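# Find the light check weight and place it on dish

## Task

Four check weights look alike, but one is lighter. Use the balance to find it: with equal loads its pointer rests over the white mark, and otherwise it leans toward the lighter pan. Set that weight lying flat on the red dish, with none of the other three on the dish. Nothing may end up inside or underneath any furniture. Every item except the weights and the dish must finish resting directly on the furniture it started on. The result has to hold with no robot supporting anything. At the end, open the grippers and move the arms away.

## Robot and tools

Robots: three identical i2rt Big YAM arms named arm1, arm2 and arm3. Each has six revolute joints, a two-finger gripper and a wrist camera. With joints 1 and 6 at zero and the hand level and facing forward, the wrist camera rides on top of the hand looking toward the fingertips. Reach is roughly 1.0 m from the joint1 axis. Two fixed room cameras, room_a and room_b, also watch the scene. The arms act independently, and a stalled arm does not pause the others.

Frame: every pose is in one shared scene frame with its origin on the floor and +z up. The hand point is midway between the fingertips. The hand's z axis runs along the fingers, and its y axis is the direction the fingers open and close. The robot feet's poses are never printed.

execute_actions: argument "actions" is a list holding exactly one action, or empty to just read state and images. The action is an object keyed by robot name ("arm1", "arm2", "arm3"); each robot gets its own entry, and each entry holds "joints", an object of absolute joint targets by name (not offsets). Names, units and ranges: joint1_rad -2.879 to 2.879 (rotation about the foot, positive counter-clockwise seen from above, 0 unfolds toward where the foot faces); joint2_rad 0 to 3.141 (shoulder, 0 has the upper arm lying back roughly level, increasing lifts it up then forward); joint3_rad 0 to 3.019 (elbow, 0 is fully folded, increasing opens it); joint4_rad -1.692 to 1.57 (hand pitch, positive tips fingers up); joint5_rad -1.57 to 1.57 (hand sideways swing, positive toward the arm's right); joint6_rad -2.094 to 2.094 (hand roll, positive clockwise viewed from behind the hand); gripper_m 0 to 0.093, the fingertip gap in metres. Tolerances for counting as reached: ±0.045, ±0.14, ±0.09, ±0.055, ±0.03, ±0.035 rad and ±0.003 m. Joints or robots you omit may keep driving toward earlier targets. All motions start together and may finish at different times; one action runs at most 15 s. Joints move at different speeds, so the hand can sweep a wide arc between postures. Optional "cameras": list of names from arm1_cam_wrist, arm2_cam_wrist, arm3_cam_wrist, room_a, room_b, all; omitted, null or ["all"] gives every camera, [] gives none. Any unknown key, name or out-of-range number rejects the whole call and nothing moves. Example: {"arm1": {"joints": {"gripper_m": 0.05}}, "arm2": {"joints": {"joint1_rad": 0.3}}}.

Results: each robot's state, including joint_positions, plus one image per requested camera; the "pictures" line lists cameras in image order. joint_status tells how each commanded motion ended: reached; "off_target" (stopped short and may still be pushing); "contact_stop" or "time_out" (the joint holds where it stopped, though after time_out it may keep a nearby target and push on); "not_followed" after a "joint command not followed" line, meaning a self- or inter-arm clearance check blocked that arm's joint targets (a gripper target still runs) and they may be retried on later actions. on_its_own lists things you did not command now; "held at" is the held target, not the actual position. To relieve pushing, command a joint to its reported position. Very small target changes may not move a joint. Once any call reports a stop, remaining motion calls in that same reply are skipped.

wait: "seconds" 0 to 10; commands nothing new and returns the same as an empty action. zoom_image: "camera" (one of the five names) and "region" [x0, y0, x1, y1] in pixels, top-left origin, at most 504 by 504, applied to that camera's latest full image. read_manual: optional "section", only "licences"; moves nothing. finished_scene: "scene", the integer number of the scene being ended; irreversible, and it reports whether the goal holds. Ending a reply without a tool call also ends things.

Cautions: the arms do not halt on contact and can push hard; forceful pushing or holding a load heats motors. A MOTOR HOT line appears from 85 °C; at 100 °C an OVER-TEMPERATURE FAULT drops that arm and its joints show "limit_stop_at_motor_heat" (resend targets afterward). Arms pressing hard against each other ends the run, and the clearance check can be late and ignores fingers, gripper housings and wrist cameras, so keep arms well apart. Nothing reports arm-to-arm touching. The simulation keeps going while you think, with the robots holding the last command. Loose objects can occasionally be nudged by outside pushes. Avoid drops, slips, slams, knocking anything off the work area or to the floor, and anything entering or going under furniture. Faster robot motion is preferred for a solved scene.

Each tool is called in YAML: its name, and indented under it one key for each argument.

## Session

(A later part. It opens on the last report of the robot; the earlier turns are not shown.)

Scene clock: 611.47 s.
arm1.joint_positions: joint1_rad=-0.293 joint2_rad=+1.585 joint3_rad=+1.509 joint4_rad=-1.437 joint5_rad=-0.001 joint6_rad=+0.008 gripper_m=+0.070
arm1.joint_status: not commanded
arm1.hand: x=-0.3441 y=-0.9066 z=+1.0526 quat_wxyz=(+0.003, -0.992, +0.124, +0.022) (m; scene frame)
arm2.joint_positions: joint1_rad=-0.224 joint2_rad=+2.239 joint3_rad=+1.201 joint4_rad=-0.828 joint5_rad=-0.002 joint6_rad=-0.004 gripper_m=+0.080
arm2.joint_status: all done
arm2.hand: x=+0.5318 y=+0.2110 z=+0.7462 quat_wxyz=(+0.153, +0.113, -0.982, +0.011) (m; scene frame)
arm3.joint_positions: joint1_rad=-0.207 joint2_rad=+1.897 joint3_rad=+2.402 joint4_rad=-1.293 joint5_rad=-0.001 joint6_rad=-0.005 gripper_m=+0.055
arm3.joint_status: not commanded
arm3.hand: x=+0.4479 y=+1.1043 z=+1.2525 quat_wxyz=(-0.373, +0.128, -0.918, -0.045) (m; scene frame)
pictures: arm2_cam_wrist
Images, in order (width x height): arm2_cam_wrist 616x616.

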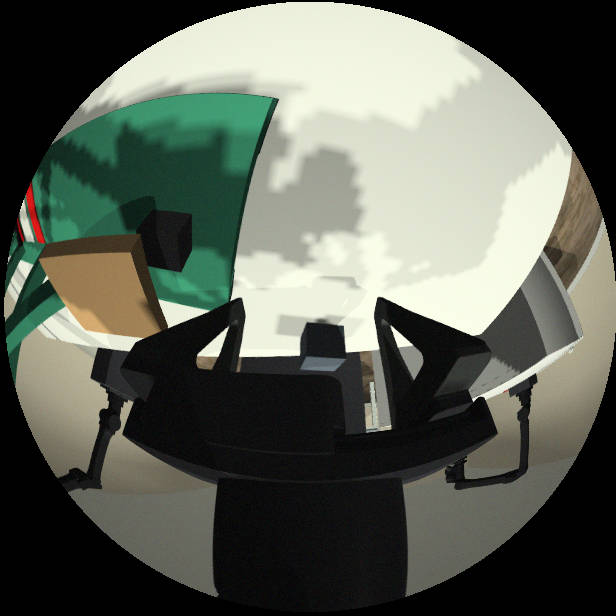

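execute_actions:
  actions:
    - {"arm2":{"joints":{"joint4_rad":-0.92,"joint1_rad":-0.25}}}
  cameras: ["arm2_cam_wrist"]

execute_actions:
  actions:
    - {"arm2":{"joints":{"gripper_m":0.02}}}
  cameras: ["arm2_cam_wrist"]

Scene clock: 613.43 s.
arm1.joint_positions: joint1_rad=-0.293 joint2_rad=+1.585 joint3_rad=+1.509 joint4_rad=-1.437 joint5_rad=-0.001 joint6_rad=+0.008 gripper_m=+0.070
arm1.joint_status: not commanded
arm1.hand: x=-0.3441 y=-0.9066 z=+1.0526 quat_wxyz=(+0.003, -0.992, +0.124, +0.022) (m; scene frame)
arm2.joint_positions: joint1_rad=-0.244 joint2_rad=+2.239 joint3_rad=+1.201 joint4_rad=-0.905 joint5_rad=-0.002 joint6_rad=-0.004 gripper_m=+0.080
arm2.joint_status: all done
arm2.hand: x=+0.5160 y=+0.1989 z=+0.7527 quat_wxyz=(+0.192, +0.103, -0.976, +0.014) (m; scene frame)
arm3.joint_positions: joint1_rad=-0.207 joint2_rad=+1.897 joint3_rad=+2.402 joint4_rad=-1.293 joint5_rad=-0.001 joint6_rad=-0.005 gripper_m=+0.055
arm3.joint_status: not commanded
arm3.hand: x=+0.4479 y=+1.1043 z=+1.2525 quat_wxyz=(-0.373, +0.128, -0.918, -0.045) (m; scene frame)
pictures: arm2_cam_wrist
Images, in order (width x height): arm2_cam_wrist 616x616.

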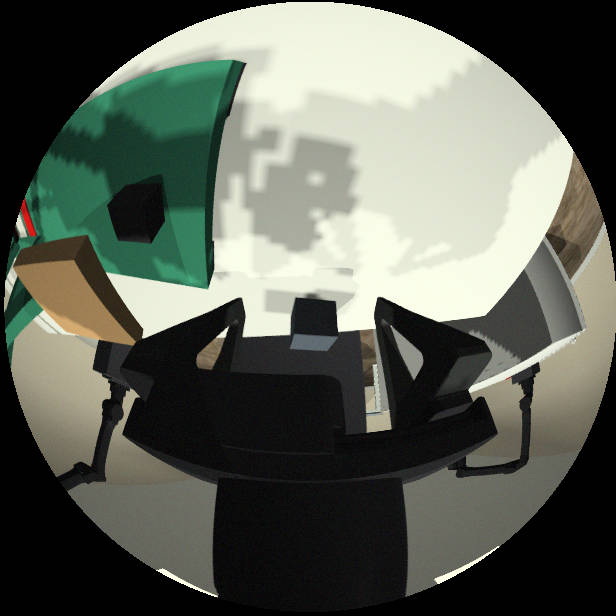

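Scene clock: 614.07 s.
arm1.joint_positions: joint1_rad=-0.293 joint2_rad=+1.585 joint3_rad=+1.509 joint4_rad=-1.437 joint5_rad=-0.001 joint6_rad=+0.008 gripper_m=+0.070
arm1.joint_status: not commanded
arm1.hand: x=-0.3441 y=-0.9066 z=+1.0526 quat_wxyz=(+0.003, -0.992, +0.124, +0.022) (m; scene frame)
arm2.joint_positions: joint1_rad=-0.244 joint2_rad=+2.239 joint3_rad=+1.201 joint4_rad=-0.906 joint5_rad=-0.002 joint6_rad=-0.004 gripper_m=+0.020
arm2.joint_status: all done
arm2.hand: x=+0.5158 y=+0.1988 z=+0.7528 quat_wxyz=(+0.192, +0.103, -0.976, +0.014) (m; scene frame)
arm3.joint_positions: joint1_rad=-0.207 joint2_rad=+1.897 joint3_rad=+2.402 joint4_rad=-1.293 joint5_rad=-0.001 joint6_rad=-0.005 gripper_m=+0.055
arm3.joint_status: not commanded
arm3.hand: x=+0.4479 y=+1.1043 z=+1.2525 quat_wxyz=(-0.373, +0.128, -0.918, -0.045) (m; scene frame)
pictures: arm2_cam_wrist
Images, in order (width x height): arm2_cam_wrist 616x616.

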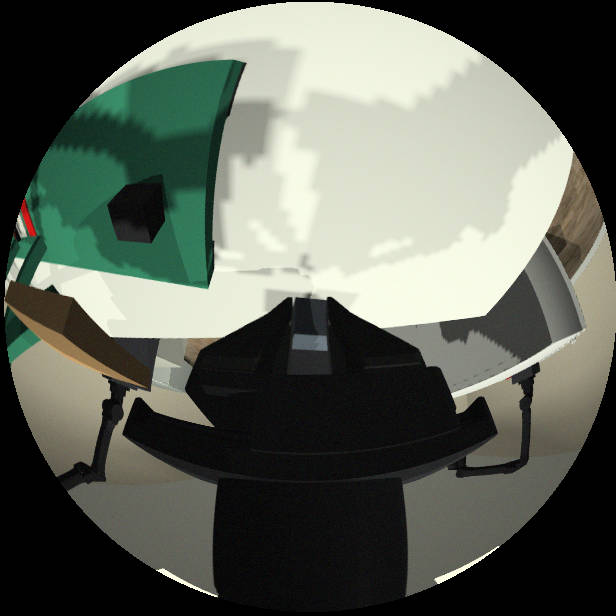

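Too high. Reopen, lower, close.

execute_actions:
  actions:
    - {"arm2":{"joints":{"gripper_m":0.07}}}
  cameras: []

execute_actions:
  actions:
    - {"arm2":{"joints":{"joint2_rad":2.35,"joint4_rad":-0.8}}}
  cameras: ["arm2_cam_wrist"]

Scene clock: 616.00 s.
arm1.joint_positions: joint1_rad=-0.293 joint2_rad=+1.585 joint3_rad=+1.509 joint4_rad=-1.437 joint5_rad=-0.001 joint6_rad=+0.008 gripper_m=+0.070
arm1.joint_status: not commanded
arm1.hand: x=-0.3441 y=-0.9066 z=+1.0526 quat_wxyz=(+0.003, -0.992, +0.124, +0.022) (m; scene frame)
arm2.joint_positions: joint1_rad=-0.255 joint2_rad=+2.239 joint3_rad=+1.201 joint4_rad=-0.907 joint5_rad=+0.004 joint6_rad=+0.001 gripper_m=+0.070
arm2.joint_status: all done
arm2.hand: x=+0.5166 y=+0.1934 z=+0.7527 quat_wxyz=(+0.192, +0.095, -0.977, +0.016) (m; scene frame)
arm3.joint_positions: joint1_rad=-0.207 joint2_rad=+1.897 joint3_rad=+2.402 joint4_rad=-1.293 joint5_rad=-0.001 joint6_rad=-0.005 gripper_m=+0.055
arm3.joint_status: not commanded
arm3.hand: x=+0.4479 y=+1.1043 z=+1.2525 quat_wxyz=(-0.373, +0.128, -0.918, -0.045) (m; scene frame)
pictures: none
No camera images: the call's "cameras" was empty. Leave "cameras" out to get every camera's image.

Scene clock: 617.90 s.
arm1.joint_positions: joint1_rad=-0.293 joint2_rad=+1.585 joint3_rad=+1.509 joint4_rad=-1.437 joint5_rad=-0.001 joint6_rad=+0.008 gripper_m=+0.070
arm1.joint_status: not commanded
arm1.hand: x=-0.3441 y=-0.9066 z=+1.0526 quat_wxyz=(+0.003, -0.992, +0.124, +0.022) (m; scene frame)
arm2.joint_positions: joint1_rad=-0.257 joint2_rad=+2.275 joint3_rad=+1.205 joint4_rad=-0.858 joint5_rad=-0.001 joint6_rad=-0.008 gripper_m=+0.070
arm2.joint_status: joint4_rad time_out (moved +0.050 of +0.107); the others done
arm2.on_its_own: joint4_rad reads -0.858 and still pushes toward -0.800 since a time_out
arm2.hand: x=+0.5187 y=+0.1939 z=+0.7344 quat_wxyz=(+0.184, +0.098, -0.978, +0.012) (m; scene frame)
arm3.joint_positions: joint1_rad=-0.207 joint2_rad=+1.897 joint3_rad=+2.402 joint4_rad=-1.293 joint5_rad=-0.001 joint6_rad=-0.005 gripper_m=+0.055
arm3.joint_status: not commanded
arm3.hand: x=+0.4479 y=+1.1043 z=+1.2525 quat_wxyz=(-0.373, +0.128, -0.918, -0.045) (m; scene frame)
pictures: arm2_cam_wrist
Images, in order (width x height): arm2_cam_wrist 616x616.

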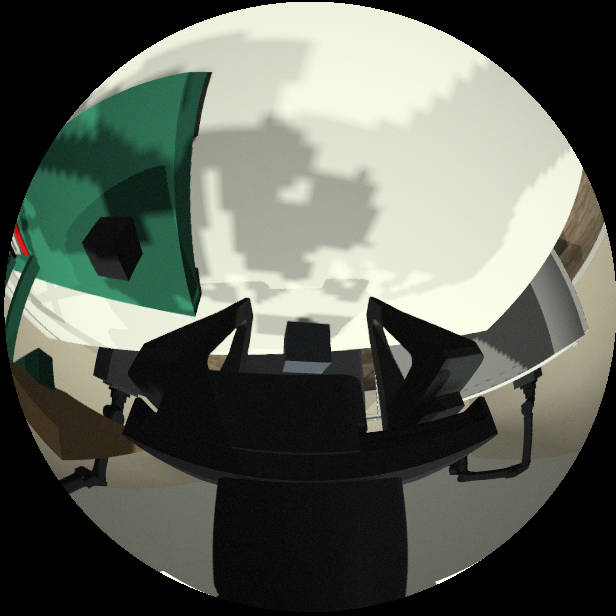

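execute_actions:
  actions:
    - {"arm2":{"joints":{"gripper_m":0.02,"joint2_rad":2.27,"joint4_rad":-0.86}}}
  cameras: ["arm2_cam_wrist"]

Scene clock: 619.47 s.
arm1.joint_positions: joint1_rad=-0.293 joint2_rad=+1.585 joint3_rad=+1.509 joint4_rad=-1.437 joint5_rad=-0.001 joint6_rad=+0.008 gripper_m=+0.070
arm1.joint_status: not commanded
arm1.hand: x=-0.3441 y=-0.9066 z=+1.0526 quat_wxyz=(+0.003, -0.992, +0.124, +0.022) (m; scene frame)
arm2.joint_positions: joint1_rad=-0.255 joint2_rad=+2.272 joint3_rad=+1.205 joint4_rad=-0.858 joint5_rad=-0.002 joint6_rad=-0.008 gripper_m=+0.020
arm2.joint_status: all done
arm2.hand: x=+0.5195 y=+0.1951 z=+0.7356 quat_wxyz=(+0.183, +0.099, -0.978, +0.011) (m; scene frame)
arm3.joint_positions: joint1_rad=-0.207 joint2_rad=+1.897 joint3_rad=+2.402 joint4_rad=-1.293 joint5_rad=-0.001 joint6_rad=-0.005 gripper_m=+0.055
arm3.joint_status: not commanded
arm3.hand: x=+0.4479 y=+1.1043 z=+1.2525 quat_wxyz=(-0.373, +0.128, -0.918, -0.045) (m; scene frame)
pictures: arm2_cam_wrist
Images, in order (width x height): arm2_cam_wrist 616x616.

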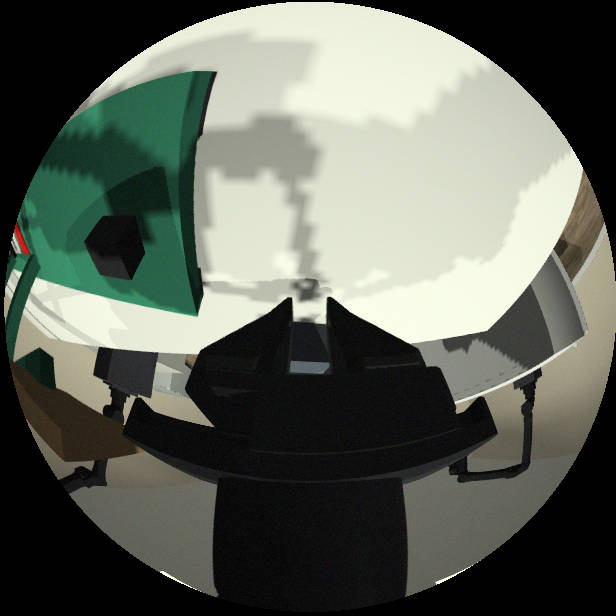

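execute_actions:
  actions:
    - {"arm2":{"joints":{"gripper_m":0.07}}}
  cameras: []

execute_actions:
  actions:
    - {"arm2":{"joints":{"joint3_rad":1.1,"joint4_rad":-0.86}}}
  cameras: ["arm2_cam_wrist"]

Scene clock: 621.27 s.
arm1.joint_positions: joint1_rad=-0.293 joint2_rad=+1.585 joint3_rad=+1.509 joint4_rad=-1.437 joint5_rad=-0.001 joint6_rad=+0.008 gripper_m=+0.070
arm1.joint_status: not commanded
arm1.hand: x=-0.3441 y=-0.9066 z=+1.0526 quat_wxyz=(+0.003, -0.992, +0.124, +0.022) (m; scene frame)
arm2.joint_positions: joint1_rad=-0.255 joint2_rad=+2.272 joint3_rad=+1.205 joint4_rad=-0.858 joint5_rad=+0.000 joint6_rad=-0.007 gripper_m=+0.070
arm2.joint_status: all done
arm2.hand: x=+0.5196 y=+0.1947 z=+0.7358 quat_wxyz=(+0.182, +0.099, -0.978, +0.012) (m; scene frame)
arm3.joint_positions: joint1_rad=-0.207 joint2_rad=+1.897 joint3_rad=+2.402 joint4_rad=-1.293 joint5_rad=-0.001 joint6_rad=-0.005 gripper_m=+0.055
arm3.joint_status: not commanded
arm3.hand: x=+0.4479 y=+1.1043 z=+1.2525 quat_wxyz=(-0.373, +0.128, -0.918, -0.045) (m; scene frame)
pictures: none
No camera images: the call's "cameras" was empty. Leave "cameras" out to get every camera's image.

Scene clock: 621.97 s.
arm1.joint_positions: joint1_rad=-0.293 joint2_rad=+1.585 joint3_rad=+1.509 joint4_rad=-1.437 joint5_rad=-0.001 joint6_rad=+0.008 gripper_m=+0.070
arm1.joint_status: not commanded
arm1.hand: x=-0.3441 y=-0.9066 z=+1.0526 quat_wxyz=(+0.003, -0.992, +0.124, +0.022) (m; scene frame)
arm2.joint_positions: joint1_rad=-0.255 joint2_rad=+2.258 joint3_rad=+1.118 joint4_rad=-0.858 joint5_rad=-0.001 joint6_rad=-0.007 gripper_m=+0.070
arm2.joint_status: all done
arm2.hand: x=+0.4755 y=+0.1864 z=+0.7346 quat_wxyz=(+0.218, +0.098, -0.971, +0.015) (m; scene frame)
arm3.joint_positions: joint1_rad=-0.207 joint2_rad=+1.897 joint3_rad=+2.402 joint4_rad=-1.293 joint5_rad=-0.001 joint6_rad=-0.005 gripper_m=+0.055
arm3.joint_status: not commanded
arm3.hand: x=+0.4479 y=+1.1043 z=+1.2525 quat_wxyz=(-0.373, +0.128, -0.918, -0.045) (m; scene frame)
pictures: arm2_cam_wrist
Images, in order (width x height): arm2_cam_wrist 616x616.

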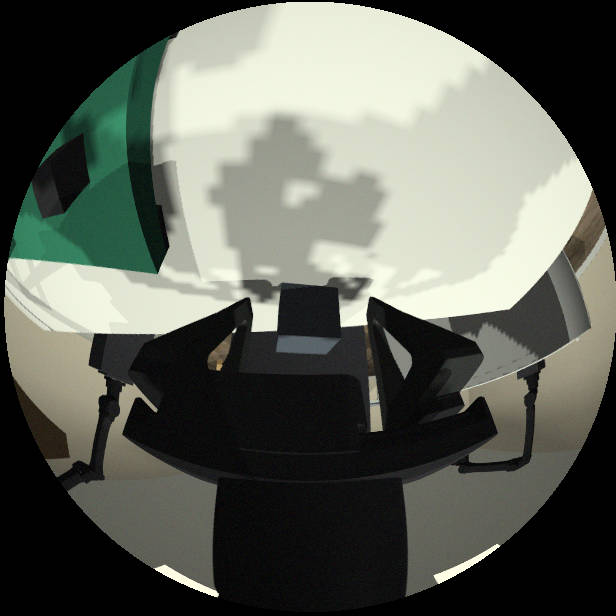

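execute_actions:
  actions:
    - {"arm2":{"joints":{"gripper_m":0.02}}}
  cameras: ["arm2_cam_wrist"]

Scene clock: 623.20 s.
arm1.joint_positions: joint1_rad=-0.293 joint2_rad=+1.585 joint3_rad=+1.509 joint4_rad=-1.437 joint5_rad=-0.001 joint6_rad=+0.008 gripper_m=+0.070
arm1.joint_status: not commanded
arm1.hand: x=-0.3441 y=-0.9066 z=+1.0526 quat_wxyz=(+0.003, -0.992, +0.124, +0.022) (m; scene frame)
arm2.joint_positions: joint1_rad=-0.255 joint2_rad=+2.258 joint3_rad=+1.114 joint4_rad=-0.859 joint5_rad=-0.001 joint6_rad=-0.007 gripper_m=+0.030
arm2.joint_status: gripper_m off_target (ended at +0.030, target +0.020)
arm2.hand: x=+0.4728 y=+0.1860 z=+0.7346 quat_wxyz=(+0.221, +0.098, -0.970, +0.015) (m; scene frame)
arm3.joint_positions: joint1_rad=-0.207 joint2_rad=+1.897 joint3_rad=+2.402 joint4_rad=-1.293 joint5_rad=-0.001 joint6_rad=-0.005 gripper_m=+0.055
arm3.joint_status: not commanded
arm3.hand: x=+0.4479 y=+1.1043 z=+1.2525 quat_wxyz=(-0.373, +0.128, -0.918, -0.045) (m; scene frame)
pictures: arm2_cam_wrist
Images, in order (width x height): arm2_cam_wrist 616x616.

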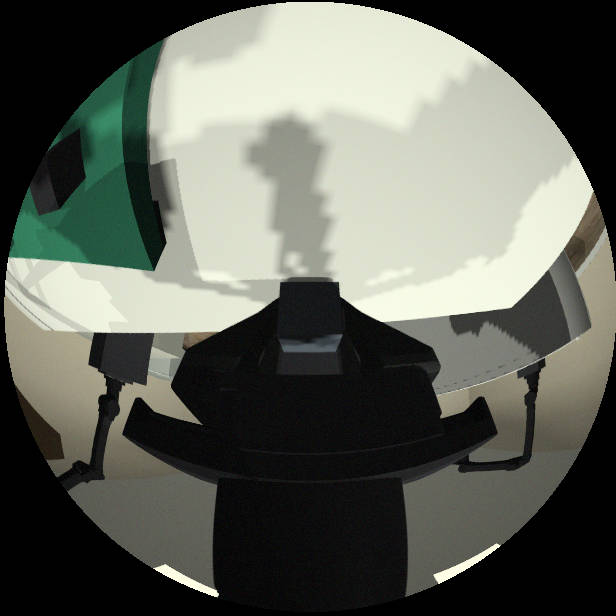

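execute_actions:
  actions:
    - {"arm2":{"joints":{"joint2_rad":1.9}}}
  cameras: []

execute_actions:
  actions:
    - {"arm2":{"joints":{"joint1_rad":-0.13,"joint2_rad":2.0,"joint3_rad":1.38,"joint4_rad":-1.38}}}
  cameras: ["arm2_cam_wrist","room_a"]

zoom_image:
  camera: "room_a"
  region: [360,200,600,380]

Scene clock: 626.97 s.
arm1.joint_positions: joint1_rad=-0.293 joint2_rad=+1.585 joint3_rad=+1.509 joint4_rad=-1.437 joint5_rad=-0.001 joint6_rad=+0.008 gripper_m=+0.070
arm1.joint_status: not commanded
arm1.hand: x=-0.3441 y=-0.9066 z=+1.0526 quat_wxyz=(+0.003, -0.992, +0.124, +0.022) (m; scene frame)
arm2.joint_positions: joint1_rad=-0.255 joint2_rad=+1.890 joint3_rad=+1.094 joint4_rad=-0.859 joint5_rad=-0.001 joint6_rad=-0.007 gripper_m=+0.030
arm2.joint_status: all done
arm2.hand: x=+0.5555 y=+0.2009 z=+0.8753 quat_wxyz=(+0.049, +0.100, -0.994, -0.001) (m; scene frame)
arm3.joint_positions: joint1_rad=-0.207 joint2_rad=+1.897 joint3_rad=+2.402 joint4_rad=-1.293 joint5_rad=-0.001 joint6_rad=-0.005 gripper_m=+0.055
arm3.joint_status: not commanded
arm3.hand: x=+0.4479 y=+1.1043 z=+1.2525 quat_wxyz=(-0.373, +0.128, -0.918, -0.045) (m; scene frame)
pictures: none
No camera images: the call's "cameras" was empty. Leave "cameras" out to get every camera's image.

Scene clock: 628.17 s.
arm1.joint_positions: joint1_rad=-0.293 joint2_rad=+1.585 joint3_rad=+1.509 joint4_rad=-1.437 joint5_rad=-0.001 joint6_rad=+0.008 gripper_m=+0.070
arm1.joint_status: not commanded
arm1.hand: x=-0.3441 y=-0.9066 z=+1.0526 quat_wxyz=(+0.003, -0.992, +0.124, +0.022) (m; scene frame)
arm2.joint_positions: joint1_rad=-0.122 joint2_rad=+2.007 joint3_rad=+1.349 joint4_rad=-1.359 joint5_rad=+0.000 joint6_rad=-0.007 gripper_m=+0.030
arm2.joint_status: all done
arm2.hand: x=+0.5294 y=+0.2545 z=+0.9146 quat_wxyz=(+0.225, +0.163, -0.960, +0.031) (m; scene frame)
arm3.joint_positions: joint1_rad=-0.207 joint2_rad=+1.897 joint3_rad=+2.402 joint4_rad=-1.293 joint5_rad=-0.001 joint6_rad=-0.005 gripper_m=+0.055
arm3.joint_status: not commanded
arm3.hand: x=+0.4479 y=+1.1043 z=+1.2525 quat_wxyz=(-0.373, +0.128, -0.918, -0.045) (m; scene frame)
pictures: arm2_cam_wrist, room_a
Images, in order (width x height): arm2_cam_wrist 616x616, room_a 896x504.

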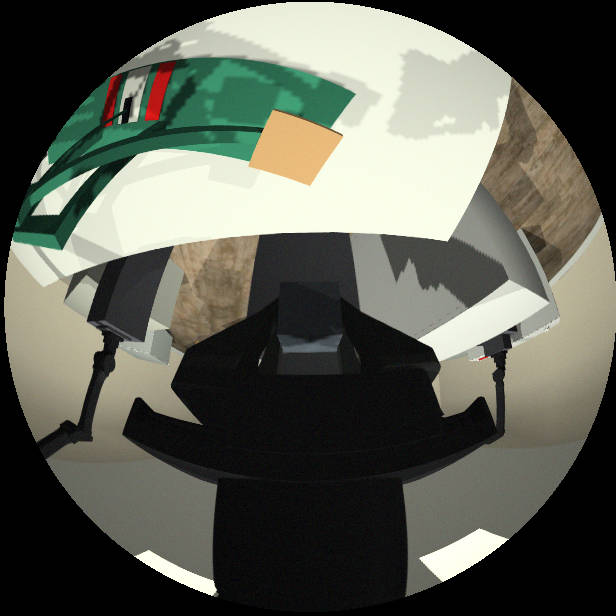

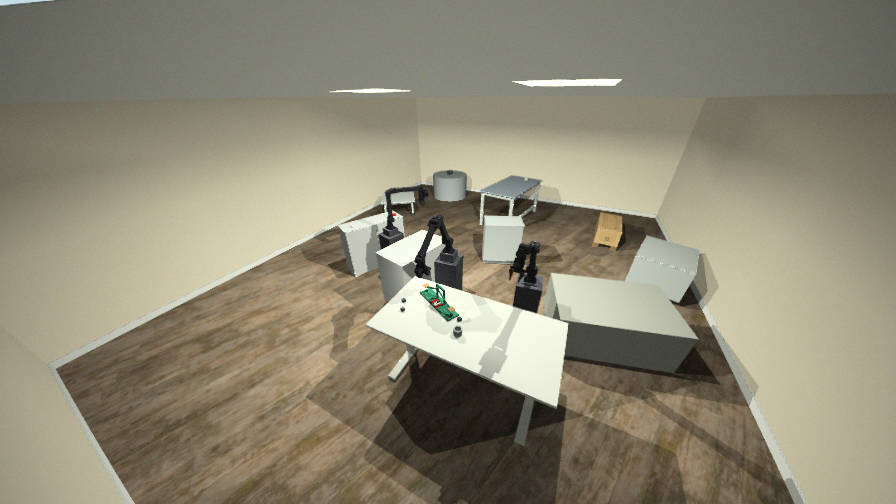

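Region (360, 200, 600, 380) of room_a's 896x504 image, scaled by 2.100, with more detail than that image has; it fills the top 378 rows of this view, and the rest is white.

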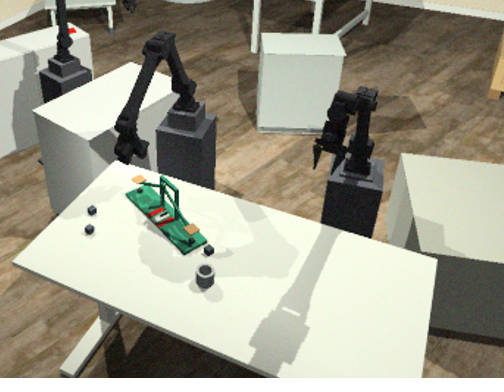

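execute_actions:
  actions:
    - {"arm2":{"joints":{"joint2_rad":2.1,"joint3_rad":1.58,"joint4_rad":-1.48}}}
  cameras: ["arm2_cam_wrist"]

Scene clock: 630.13 s.
arm1.joint_positions: joint1_rad=-0.293 joint2_rad=+1.585 joint3_rad=+1.509 joint4_rad=-1.437 joint5_rad=-0.001 joint6_rad=+0.008 gripper_m=+0.070
arm1.joint_status: not commanded
arm1.hand: x=-0.3441 y=-0.9066 z=+1.0526 quat_wxyz=(+0.003, -0.992, +0.124, +0.022) (m; scene frame)
arm2.joint_positions: joint1_rad=-0.122 joint2_rad=+2.099 joint3_rad=+1.538 joint4_rad=-1.458 joint5_rad=+0.000 joint6_rad=-0.007 gripper_m=+0.030
arm2.joint_status: all done
arm2.hand: x=+0.5754 y=+0.2699 z=+0.9228 quat_wxyz=(+0.227, +0.163, -0.960, +0.031) (m; scene frame)
arm3.joint_positions: joint1_rad=-0.207 joint2_rad=+1.897 joint3_rad=+2.402 joint4_rad=-1.293 joint5_rad=-0.001 joint6_rad=-0.005 gripper_m=+0.055
arm3.joint_status: not commanded
arm3.hand: x=+0.4479 y=+1.1043 z=+1.2525 quat_wxyz=(-0.373, +0.128, -0.918, -0.045) (m; scene frame)
pictures: arm2_cam_wrist
Images, in order (width x height): arm2_cam_wrist 616x616.

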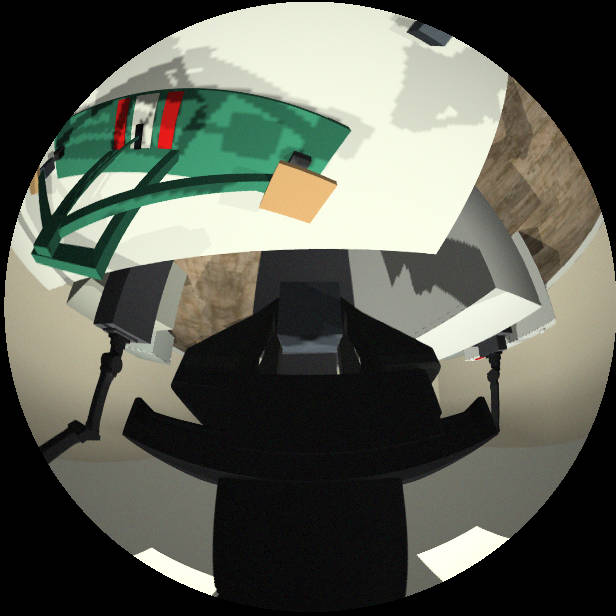

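execute_actions:
  actions:
    - {"arm2":{"joints":{"joint2_rad":2.27,"joint3_rad":1.76,"joint4_rad":-1.49}}}
  cameras: ["arm2_cam_wrist","room_a"]

zoom_image:
  camera: "room_a"
  region: [380,250,500,340]

Scene clock: 635.43 s.
arm1.joint_positions: joint1_rad=-0.293 joint2_rad=+1.585 joint3_rad=+1.509 joint4_rad=-1.437 joint5_rad=-0.001 joint6_rad=+0.008 gripper_m=+0.070
arm1.joint_status: not commanded
arm1.hand: x=-0.3441 y=-0.9066 z=+1.0526 quat_wxyz=(+0.003, -0.992, +0.124, +0.022) (m; scene frame)
arm2.joint_positions: joint1_rad=-0.122 joint2_rad=+2.272 joint3_rad=+1.712 joint4_rad=-1.478 joint5_rad=+0.000 joint6_rad=-0.007 gripper_m=+0.030
arm2.joint_status: all done
arm2.hand: x=+0.6152 y=+0.2839 z=+0.8776 quat_wxyz=(+0.236, +0.162, -0.958, +0.032) (m; scene frame)
arm3.joint_positions: joint1_rad=-0.207 joint2_rad=+1.897 joint3_rad=+2.402 joint4_rad=-1.293 joint5_rad=-0.001 joint6_rad=-0.005 gripper_m=+0.055
arm3.joint_status: not commanded
arm3.hand: x=+0.4479 y=+1.1043 z=+1.2525 quat_wxyz=(-0.373, +0.128, -0.918, -0.045) (m; scene frame)
pictures: arm2_cam_wrist, room_a
Images, in order (width x height): arm2_cam_wrist 616x616, room_a 896x504.

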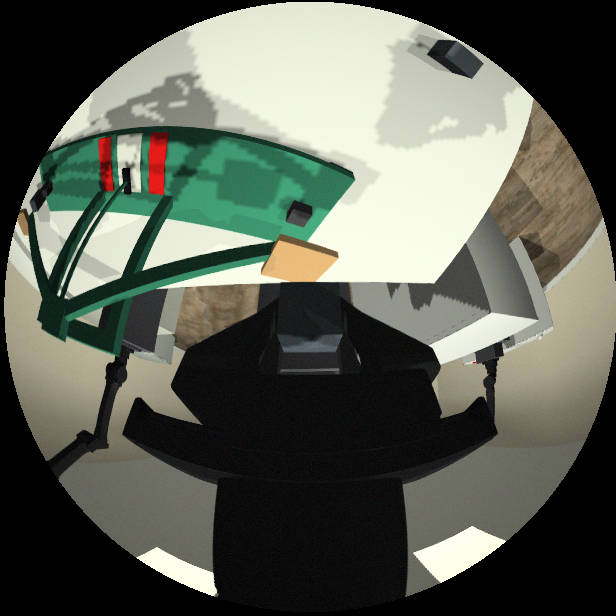

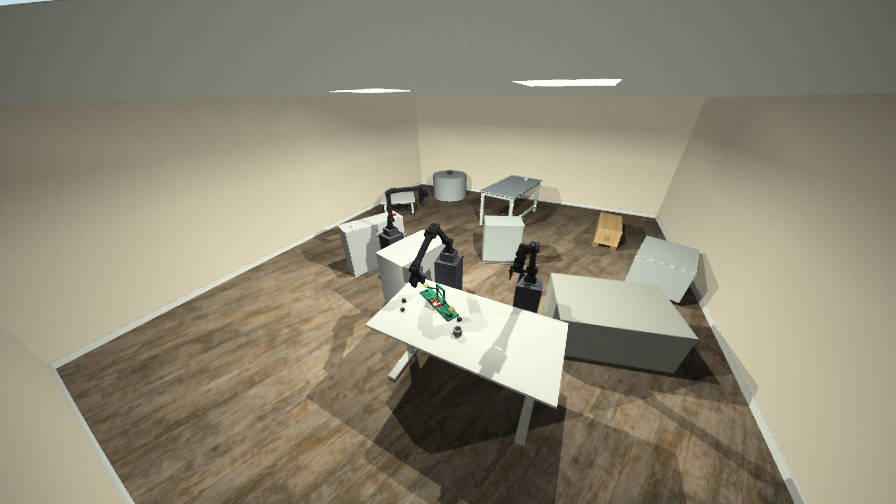

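Region (380, 250, 500, 340) of room_a's 896x504 image, scaled by 4.200, with more detail than that image has; it fills the top 378 rows of this view, and the rest is white.

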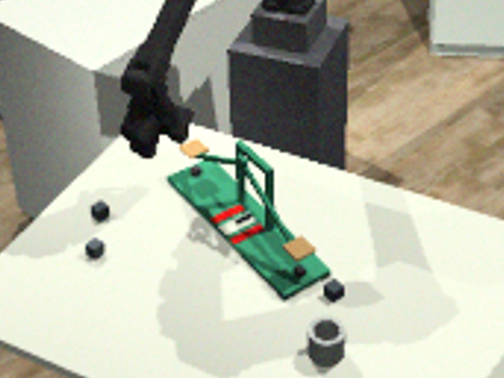

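execute_actions:
  actions:
    - {"arm2":{"joints":{"joint2_rad":2.37,"joint3_rad":1.9,"joint4_rad":-1.5}}}
  cameras: ["arm2_cam_wrist","room_a"]

zoom_image:
  camera: "room_a"
  region: [380,250,500,340]

Scene clock: 637.70 s.
arm1.joint_positions: joint1_rad=-0.293 joint2_rad=+1.585 joint3_rad=+1.509 joint4_rad=-1.437 joint5_rad=-0.001 joint6_rad=+0.008 gripper_m=+0.070
arm1.joint_status: not commanded
arm1.hand: x=-0.3441 y=-0.9066 z=+1.0526 quat_wxyz=(+0.003, -0.992, +0.124, +0.022) (m; scene frame)
arm2.joint_positions: joint1_rad=-0.122 joint2_rad=+2.359 joint3_rad=+1.846 joint4_rad=-1.486 joint5_rad=+0.000 joint6_rad=-0.007 gripper_m=+0.030
arm2.joint_status: all done
arm2.hand: x=+0.6512 y=+0.2963 z=+0.8614 quat_wxyz=(+0.217, +0.163, -0.962, +0.029) (m; scene frame)
arm3.joint_positions: joint1_rad=-0.207 joint2_rad=+1.897 joint3_rad=+2.402 joint4_rad=-1.293 joint5_rad=-0.001 joint6_rad=-0.005 gripper_m=+0.055
arm3.joint_status: not commanded
arm3.hand: x=+0.4479 y=+1.1043 z=+1.2525 quat_wxyz=(-0.373, +0.128, -0.918, -0.045) (m; scene frame)
pictures: arm2_cam_wrist, room_a
Images, in order (width x height): arm2_cam_wrist 616x616, room_a 896x504.

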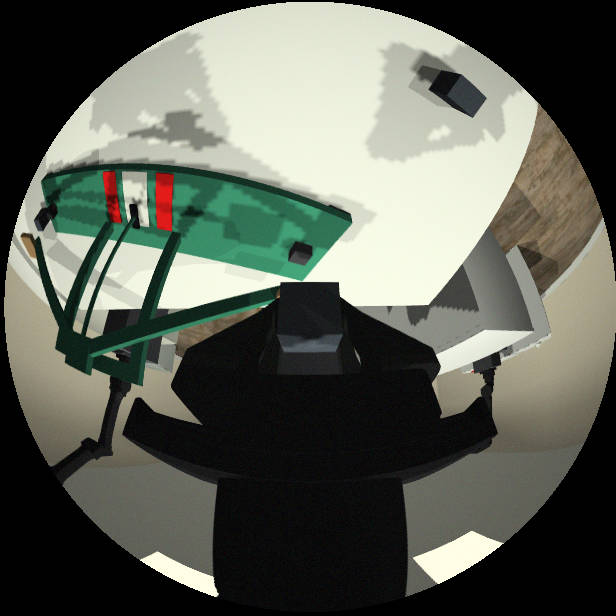

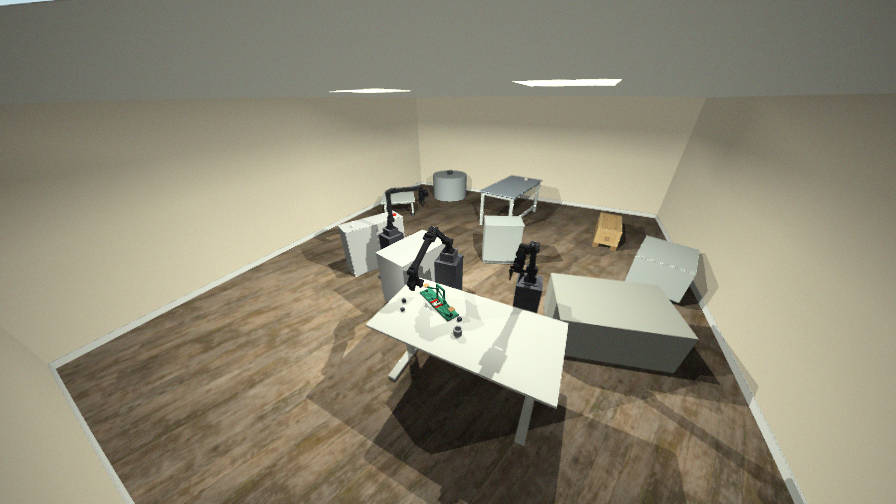

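Region (380, 250, 500, 340) of room_a's 896x504 image, scaled by 4.200, with more detail than that image has; it fills the top 378 rows of this view, and the rest is white.

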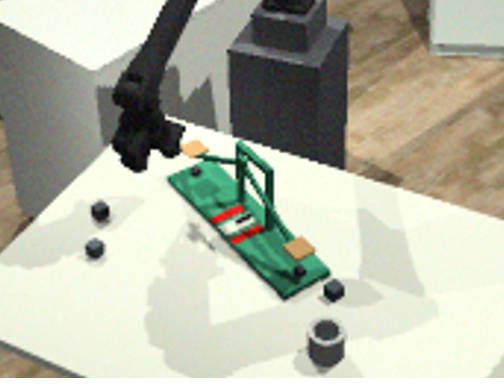

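execute_actions:
  actions:
    - {"arm2":{"joints":{"joint1_rad":-0.095,"joint2_rad":2.42,"joint3_rad":1.88,"joint4_rad":-1.44}}}
  cameras: ["arm2_cam_wrist","room_b"]

zoom_image:
  camera: "room_b"
  region: [400,170,520,250]

Scene clock: 639.57 s.
arm1.joint_positions: joint1_rad=-0.293 joint2_rad=+1.585 joint3_rad=+1.509 joint4_rad=-1.437 joint5_rad=-0.001 joint6_rad=+0.008 gripper_m=+0.070
arm1.joint_status: not commanded
arm1.hand: x=-0.3441 y=-0.9066 z=+1.0526 quat_wxyz=(+0.003, -0.992, +0.124, +0.022) (m; scene frame)
arm2.joint_positions: joint1_rad=-0.099 joint2_rad=+2.416 joint3_rad=+1.846 joint4_rad=-1.448 joint5_rad=+0.000 joint6_rad=-0.007 gripper_m=+0.030
arm2.joint_status: all done
arm2.hand: x=+0.6430 y=+0.3076 z=+0.8267 quat_wxyz=(+0.225, +0.174, -0.958, +0.033) (m; scene frame)
arm3.joint_positions: joint1_rad=-0.207 joint2_rad=+1.897 joint3_rad=+2.402 joint4_rad=-1.293 joint5_rad=-0.001 joint6_rad=-0.005 gripper_m=+0.055
arm3.joint_status: not commanded
arm3.hand: x=+0.4479 y=+1.1043 z=+1.2525 quat_wxyz=(-0.373, +0.128, -0.918, -0.045) (m; scene frame)
pictures: arm2_cam_wrist, room_b
Images, in order (width x height): arm2_cam_wrist 616x616, room_b 896x504.

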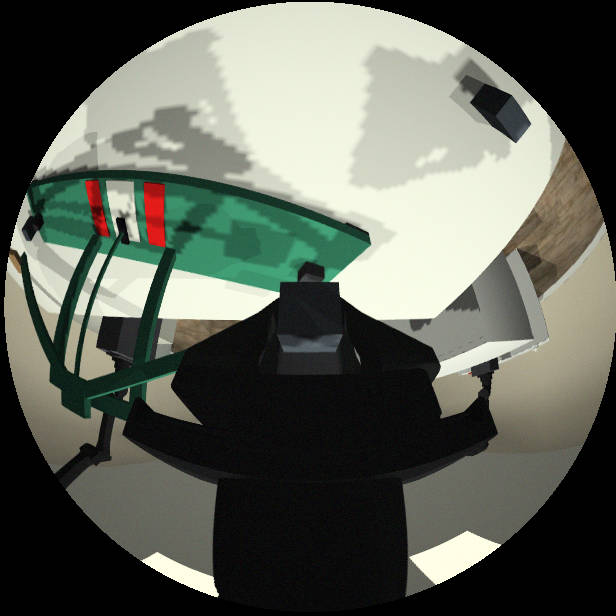

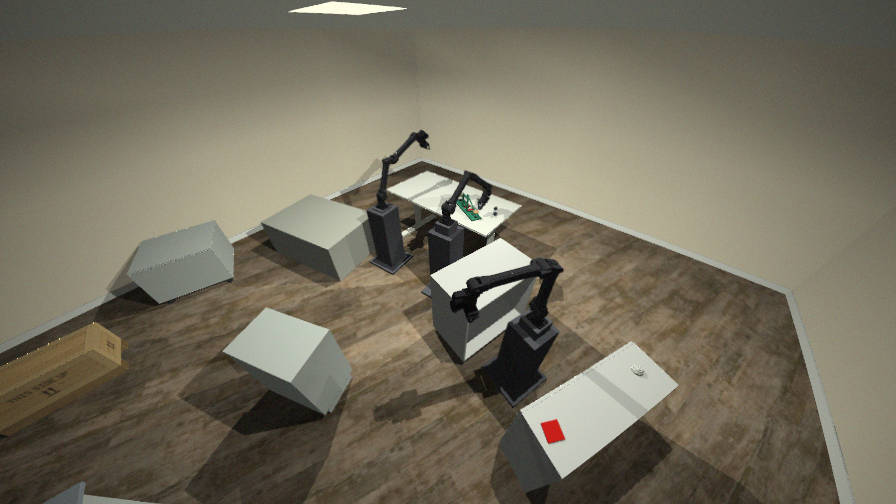

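Region (400, 170, 520, 250) of room_b's 896x504 image, scaled by 4.200, with more detail than that image has.

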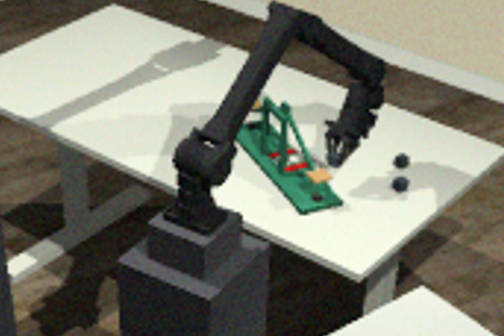

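execute_actions:
  actions:
    - {"arm2":{"joints":{"joint1_rad":-0.11,"joint2_rad":2.25,"joint3_rad":1.72,"joint4_rad":-1.48}}}
  cameras: []

execute_actions:
  actions:
    - {"arm2":{"joints":{"joint2_rad":2.33,"joint4_rad":-1.42}}}
  cameras: ["arm2_cam_wrist","room_b"]

zoom_image:
  camera: "room_b"
  region: [400,170,520,250]

Scene clock: 642.23 s.
arm1.joint_positions: joint1_rad=-0.293 joint2_rad=+1.585 joint3_rad=+1.509 joint4_rad=-1.437 joint5_rad=-0.001 joint6_rad=+0.008 gripper_m=+0.070
arm1.joint_status: not commanded
arm1.hand: x=-0.3441 y=-0.9066 z=+1.0526 quat_wxyz=(+0.003, -0.992, +0.124, +0.022) (m; scene frame)
arm2.joint_positions: joint1_rad=-0.099 joint2_rad=+2.246 joint3_rad=+1.727 joint4_rad=-1.465 joint5_rad=+0.000 joint6_rad=-0.007 gripper_m=+0.030
arm2.joint_status: all done
arm2.hand: x=+0.6242 y=+0.2999 z=+0.8928 quat_wxyz=(+0.209, +0.174, -0.962, +0.030) (m; scene frame)
arm3.joint_positions: joint1_rad=-0.207 joint2_rad=+1.897 joint3_rad=+2.402 joint4_rad=-1.293 joint5_rad=-0.001 joint6_rad=-0.005 gripper_m=+0.055
arm3.joint_status: not commanded
arm3.hand: x=+0.4479 y=+1.1043 z=+1.2525 quat_wxyz=(-0.373, +0.128, -0.918, -0.045) (m; scene frame)
pictures: none
No camera images: the call's "cameras" was empty. Leave "cameras" out to get every camera's image.

Scene clock: 643.30 s.
arm1.joint_positions: joint1_rad=-0.293 joint2_rad=+1.585 joint3_rad=+1.509 joint4_rad=-1.437 joint5_rad=-0.001 joint6_rad=+0.008 gripper_m=+0.070
arm1.joint_status: not commanded
arm1.hand: x=-0.3441 y=-0.9066 z=+1.0526 quat_wxyz=(+0.003, -0.992, +0.124, +0.022) (m; scene frame)
arm2.joint_positions: joint1_rad=-0.099 joint2_rad=+2.334 joint3_rad=+1.722 joint4_rad=-1.427 joint5_rad=+0.000 joint6_rad=-0.007 gripper_m=+0.030
arm2.joint_status: all done
arm2.hand: x=+0.6143 y=+0.2969 z=+0.8426 quat_wxyz=(+0.235, +0.173, -0.956, +0.035) (m; scene frame)
arm3.joint_positions: joint1_rad=-0.207 joint2_rad=+1.897 joint3_rad=+2.402 joint4_rad=-1.293 joint5_rad=-0.001 joint6_rad=-0.005 gripper_m=+0.055
arm3.joint_status: not commanded
arm3.hand: x=+0.4479 y=+1.1043 z=+1.2525 quat_wxyz=(-0.373, +0.128, -0.918, -0.045) (m; scene frame)
pictures: arm2_cam_wrist, room_b
Images, in order (width x height): arm2_cam_wrist 616x616, room_b 896x504.

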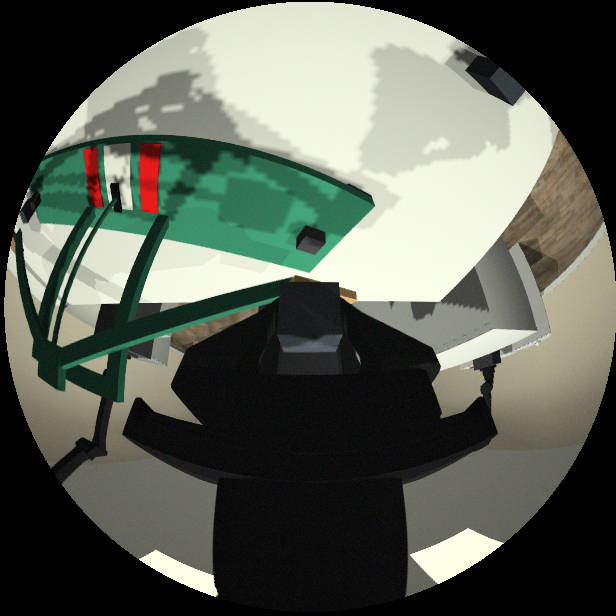

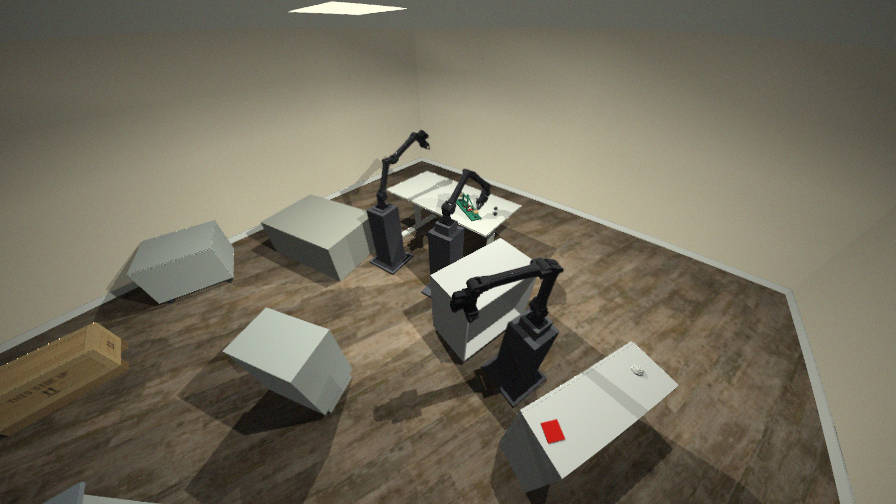

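Region (400, 170, 520, 250) of room_b's 896x504 image, scaled by 4.200, with more detail than that image has.

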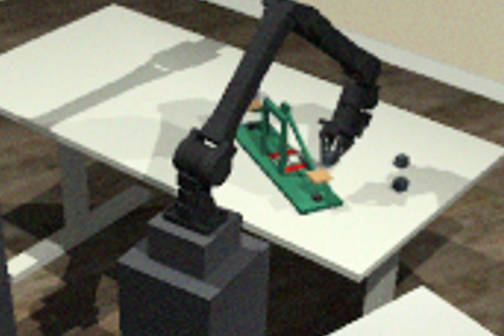

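execute_actions:
  actions:
    - {"arm2":{"joints":{"joint1_rad":-0.125,"joint2_rad":2.40,"joint3_rad":1.76,"joint4_rad":-1.4}}}
  cameras: ["arm2_cam_wrist","room_b"]

zoom_image:
  camera: "room_b"
  region: [400,170,520,250]

Scene clock: 645.43 s.
arm1.joint_positions: joint1_rad=-0.293 joint2_rad=+1.585 joint3_rad=+1.509 joint4_rad=-1.437 joint5_rad=-0.001 joint6_rad=+0.008 gripper_m=+0.070
arm1.joint_status: not commanded
arm1.hand: x=-0.3441 y=-0.9066 z=+1.0526 quat_wxyz=(+0.003, -0.992, +0.124, +0.022) (m; scene frame)
arm2.joint_positions: joint1_rad=-0.118 joint2_rad=+2.394 joint3_rad=+1.722 joint4_rad=-1.407 joint5_rad=-0.002 joint6_rad=-0.007 gripper_m=+0.030
arm2.joint_status: all done
arm2.hand: x=+0.6081 y=+0.2848 z=+0.8097 quat_wxyz=(+0.255, +0.163, -0.952, +0.035) (m; scene frame)
arm3.joint_positions: joint1_rad=-0.207 joint2_rad=+1.897 joint3_rad=+2.402 joint4_rad=-1.293 joint5_rad=-0.001 joint6_rad=-0.005 gripper_m=+0.055
arm3.joint_status: not commanded
arm3.hand: x=+0.4479 y=+1.1043 z=+1.2525 quat_wxyz=(-0.373, +0.128, -0.918, -0.045) (m; scene frame)
pictures: arm2_cam_wrist, room_b
Images, in order (width x height): arm2_cam_wrist 616x616, room_b 896x504.

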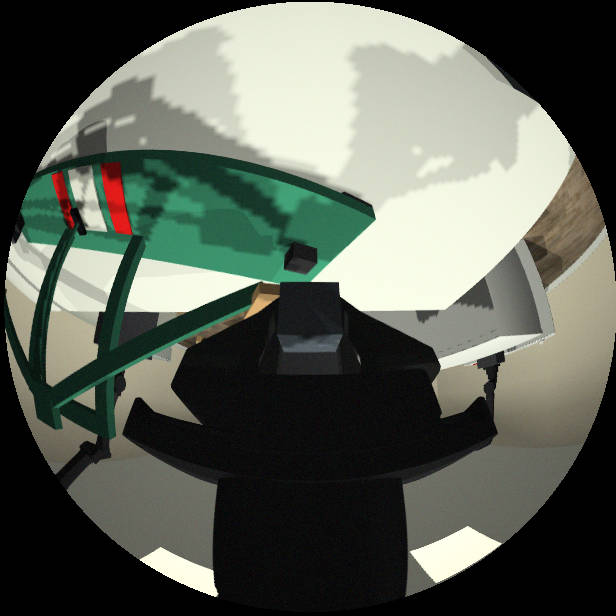

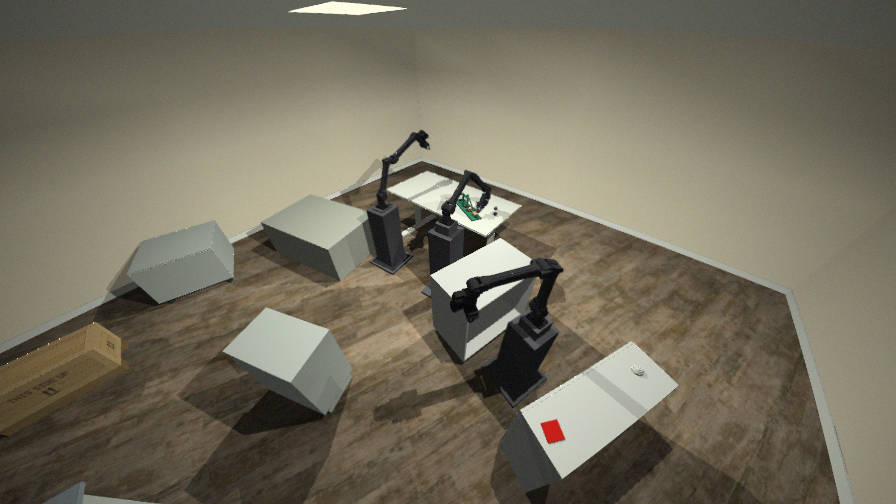

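Region (400, 170, 520, 250) of room_b's 896x504 image, scaled by 4.200, with more detail than that image has.

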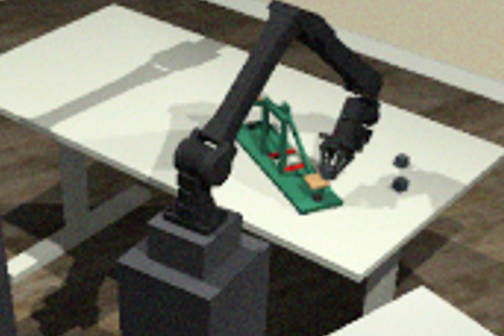

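execute_actions:
  actions:
    - {"arm2":{"joints":{"joint2_rad":2.25,"joint4_rad":-1.45}}}
  cameras: []

execute_actions:
  actions:
    - {"arm2":{"joints":{"joint1_rad":-0.075}}}
  cameras: []

execute_actions:
  actions:
    - {"arm2":{"joints":{"joint2_rad":2.37,"joint4_rad":-1.41}}}
  cameras: ["arm2_cam_wrist","room_b"]

zoom_image:
  camera: "room_b"
  region: [400,170,520,250]

Scene clock: 649.60 s.
arm1.joint_positions: joint1_rad=-0.293 joint2_rad=+1.585 joint3_rad=+1.509 joint4_rad=-1.437 joint5_rad=-0.001 joint6_rad=+0.008 gripper_m=+0.070
arm1.joint_status: not commanded
arm1.hand: x=-0.3441 y=-0.9066 z=+1.0526 quat_wxyz=(+0.003, -0.992, +0.124, +0.022) (m; scene frame)
arm2.joint_positions: joint1_rad=-0.119 joint2_rad=+2.237 joint3_rad=+1.727 joint4_rad=-1.431 joint5_rad=-0.001 joint6_rad=-0.007 gripper_m=+0.030
arm2.joint_status: all done
arm2.hand: x=+0.6364 y=+0.2930 z=+0.8941 quat_wxyz=(+0.189, +0.165, -0.968, +0.025) (m; scene frame)
arm3.joint_positions: joint1_rad=-0.207 joint2_rad=+1.897 joint3_rad=+2.402 joint4_rad=-1.293 joint5_rad=-0.001 joint6_rad=-0.005 gripper_m=+0.055
arm3.joint_status: not commanded
arm3.hand: x=+0.4479 y=+1.1043 z=+1.2525 quat_wxyz=(-0.373, +0.128, -0.918, -0.045) (m; scene frame)
pictures: none
No camera images: the call's "cameras" was empty. Leave "cameras" out to get every camera's image.

Scene clock: 650.43 s.
arm1.joint_positions: joint1_rad=-0.293 joint2_rad=+1.585 joint3_rad=+1.509 joint4_rad=-1.437 joint5_rad=-0.001 joint6_rad=+0.008 gripper_m=+0.070
arm1.joint_status: not commanded
arm1.hand: x=-0.3441 y=-0.9066 z=+1.0526 quat_wxyz=(+0.003, -0.992, +0.124, +0.022) (m; scene frame)
arm2.joint_positions: joint1_rad=-0.073 joint2_rad=+2.237 joint3_rad=+1.727 joint4_rad=-1.431 joint5_rad=-0.001 joint6_rad=-0.007 gripper_m=+0.030
arm2.joint_status: all done
arm2.hand: x=+0.6277 y=+0.3168 z=+0.8944 quat_wxyz=(+0.188, +0.187, -0.964, +0.029) (m; scene frame)
arm3.joint_positions: joint1_rad=-0.207 joint2_rad=+1.897 joint3_rad=+2.402 joint4_rad=-1.293 joint5_rad=-0.001 joint6_rad=-0.005 gripper_m=+0.055
arm3.joint_status: not commanded
arm3.hand: x=+0.4479 y=+1.1043 z=+1.2525 quat_wxyz=(-0.373, +0.128, -0.918, -0.045) (m; scene frame)
pictures: none
No camera images: the call's "cameras" was empty. Leave "cameras" out to get every camera's image.

Scene clock: 651.80 s.
arm1.joint_positions: joint1_rad=-0.293 joint2_rad=+1.585 joint3_rad=+1.509 joint4_rad=-1.437 joint5_rad=-0.001 joint6_rad=+0.008 gripper_m=+0.070
arm1.joint_status: not commanded
arm1.hand: x=-0.3441 y=-0.9066 z=+1.0526 quat_wxyz=(+0.003, -0.992, +0.124, +0.022) (m; scene frame)
arm2.joint_positions: joint1_rad=-0.073 joint2_rad=+2.380 joint3_rad=+1.727 joint4_rad=-1.415 joint5_rad=+0.001 joint6_rad=-0.007 gripper_m=+0.030
arm2.joint_status: all done
arm2.hand: x=+0.6037 y=+0.3081 z=+0.8187 quat_wxyz=(+0.248, +0.185, -0.950, +0.041) (m; scene frame)
arm3.joint_positions: joint1_rad=-0.207 joint2_rad=+1.897 joint3_rad=+2.402 joint4_rad=-1.293 joint5_rad=-0.001 joint6_rad=-0.005 gripper_m=+0.055
arm3.joint_status: not commanded
arm3.hand: x=+0.4479 y=+1.1043 z=+1.2525 quat_wxyz=(-0.373, +0.128, -0.918, -0.045) (m; scene frame)
pictures: arm2_cam_wrist, room_b
Images, in order (width x height): arm2_cam_wrist 616x616, room_b 896x504.

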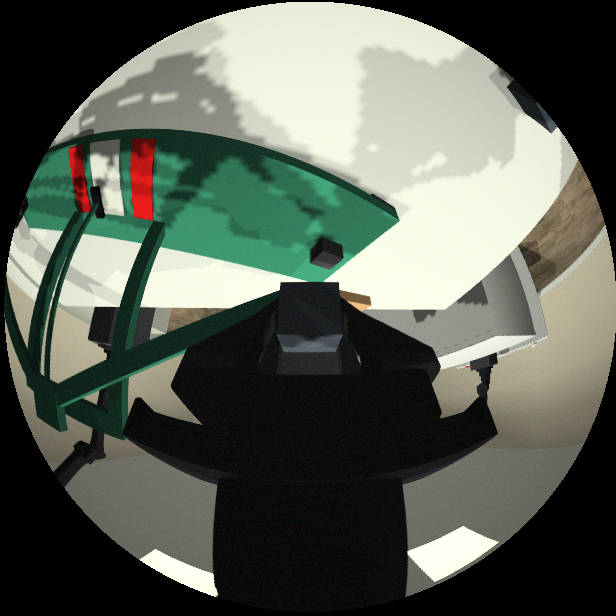

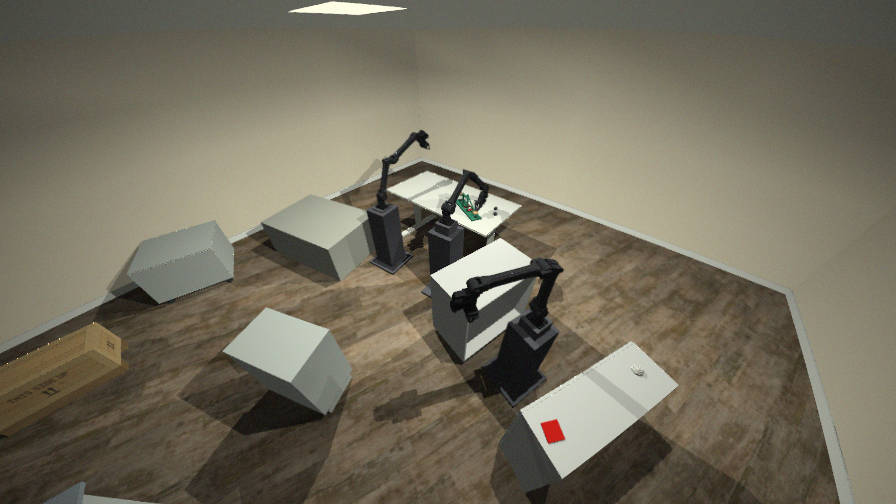

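Region (400, 170, 520, 250) of room_b's 896x504 image, scaled by 4.200, with more detail than that image has.

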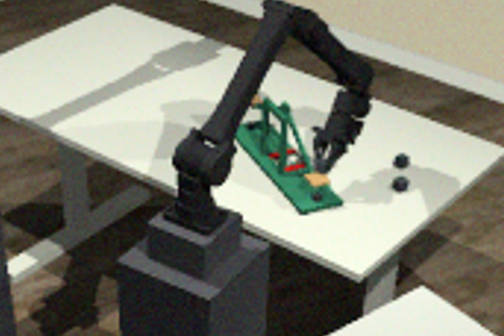

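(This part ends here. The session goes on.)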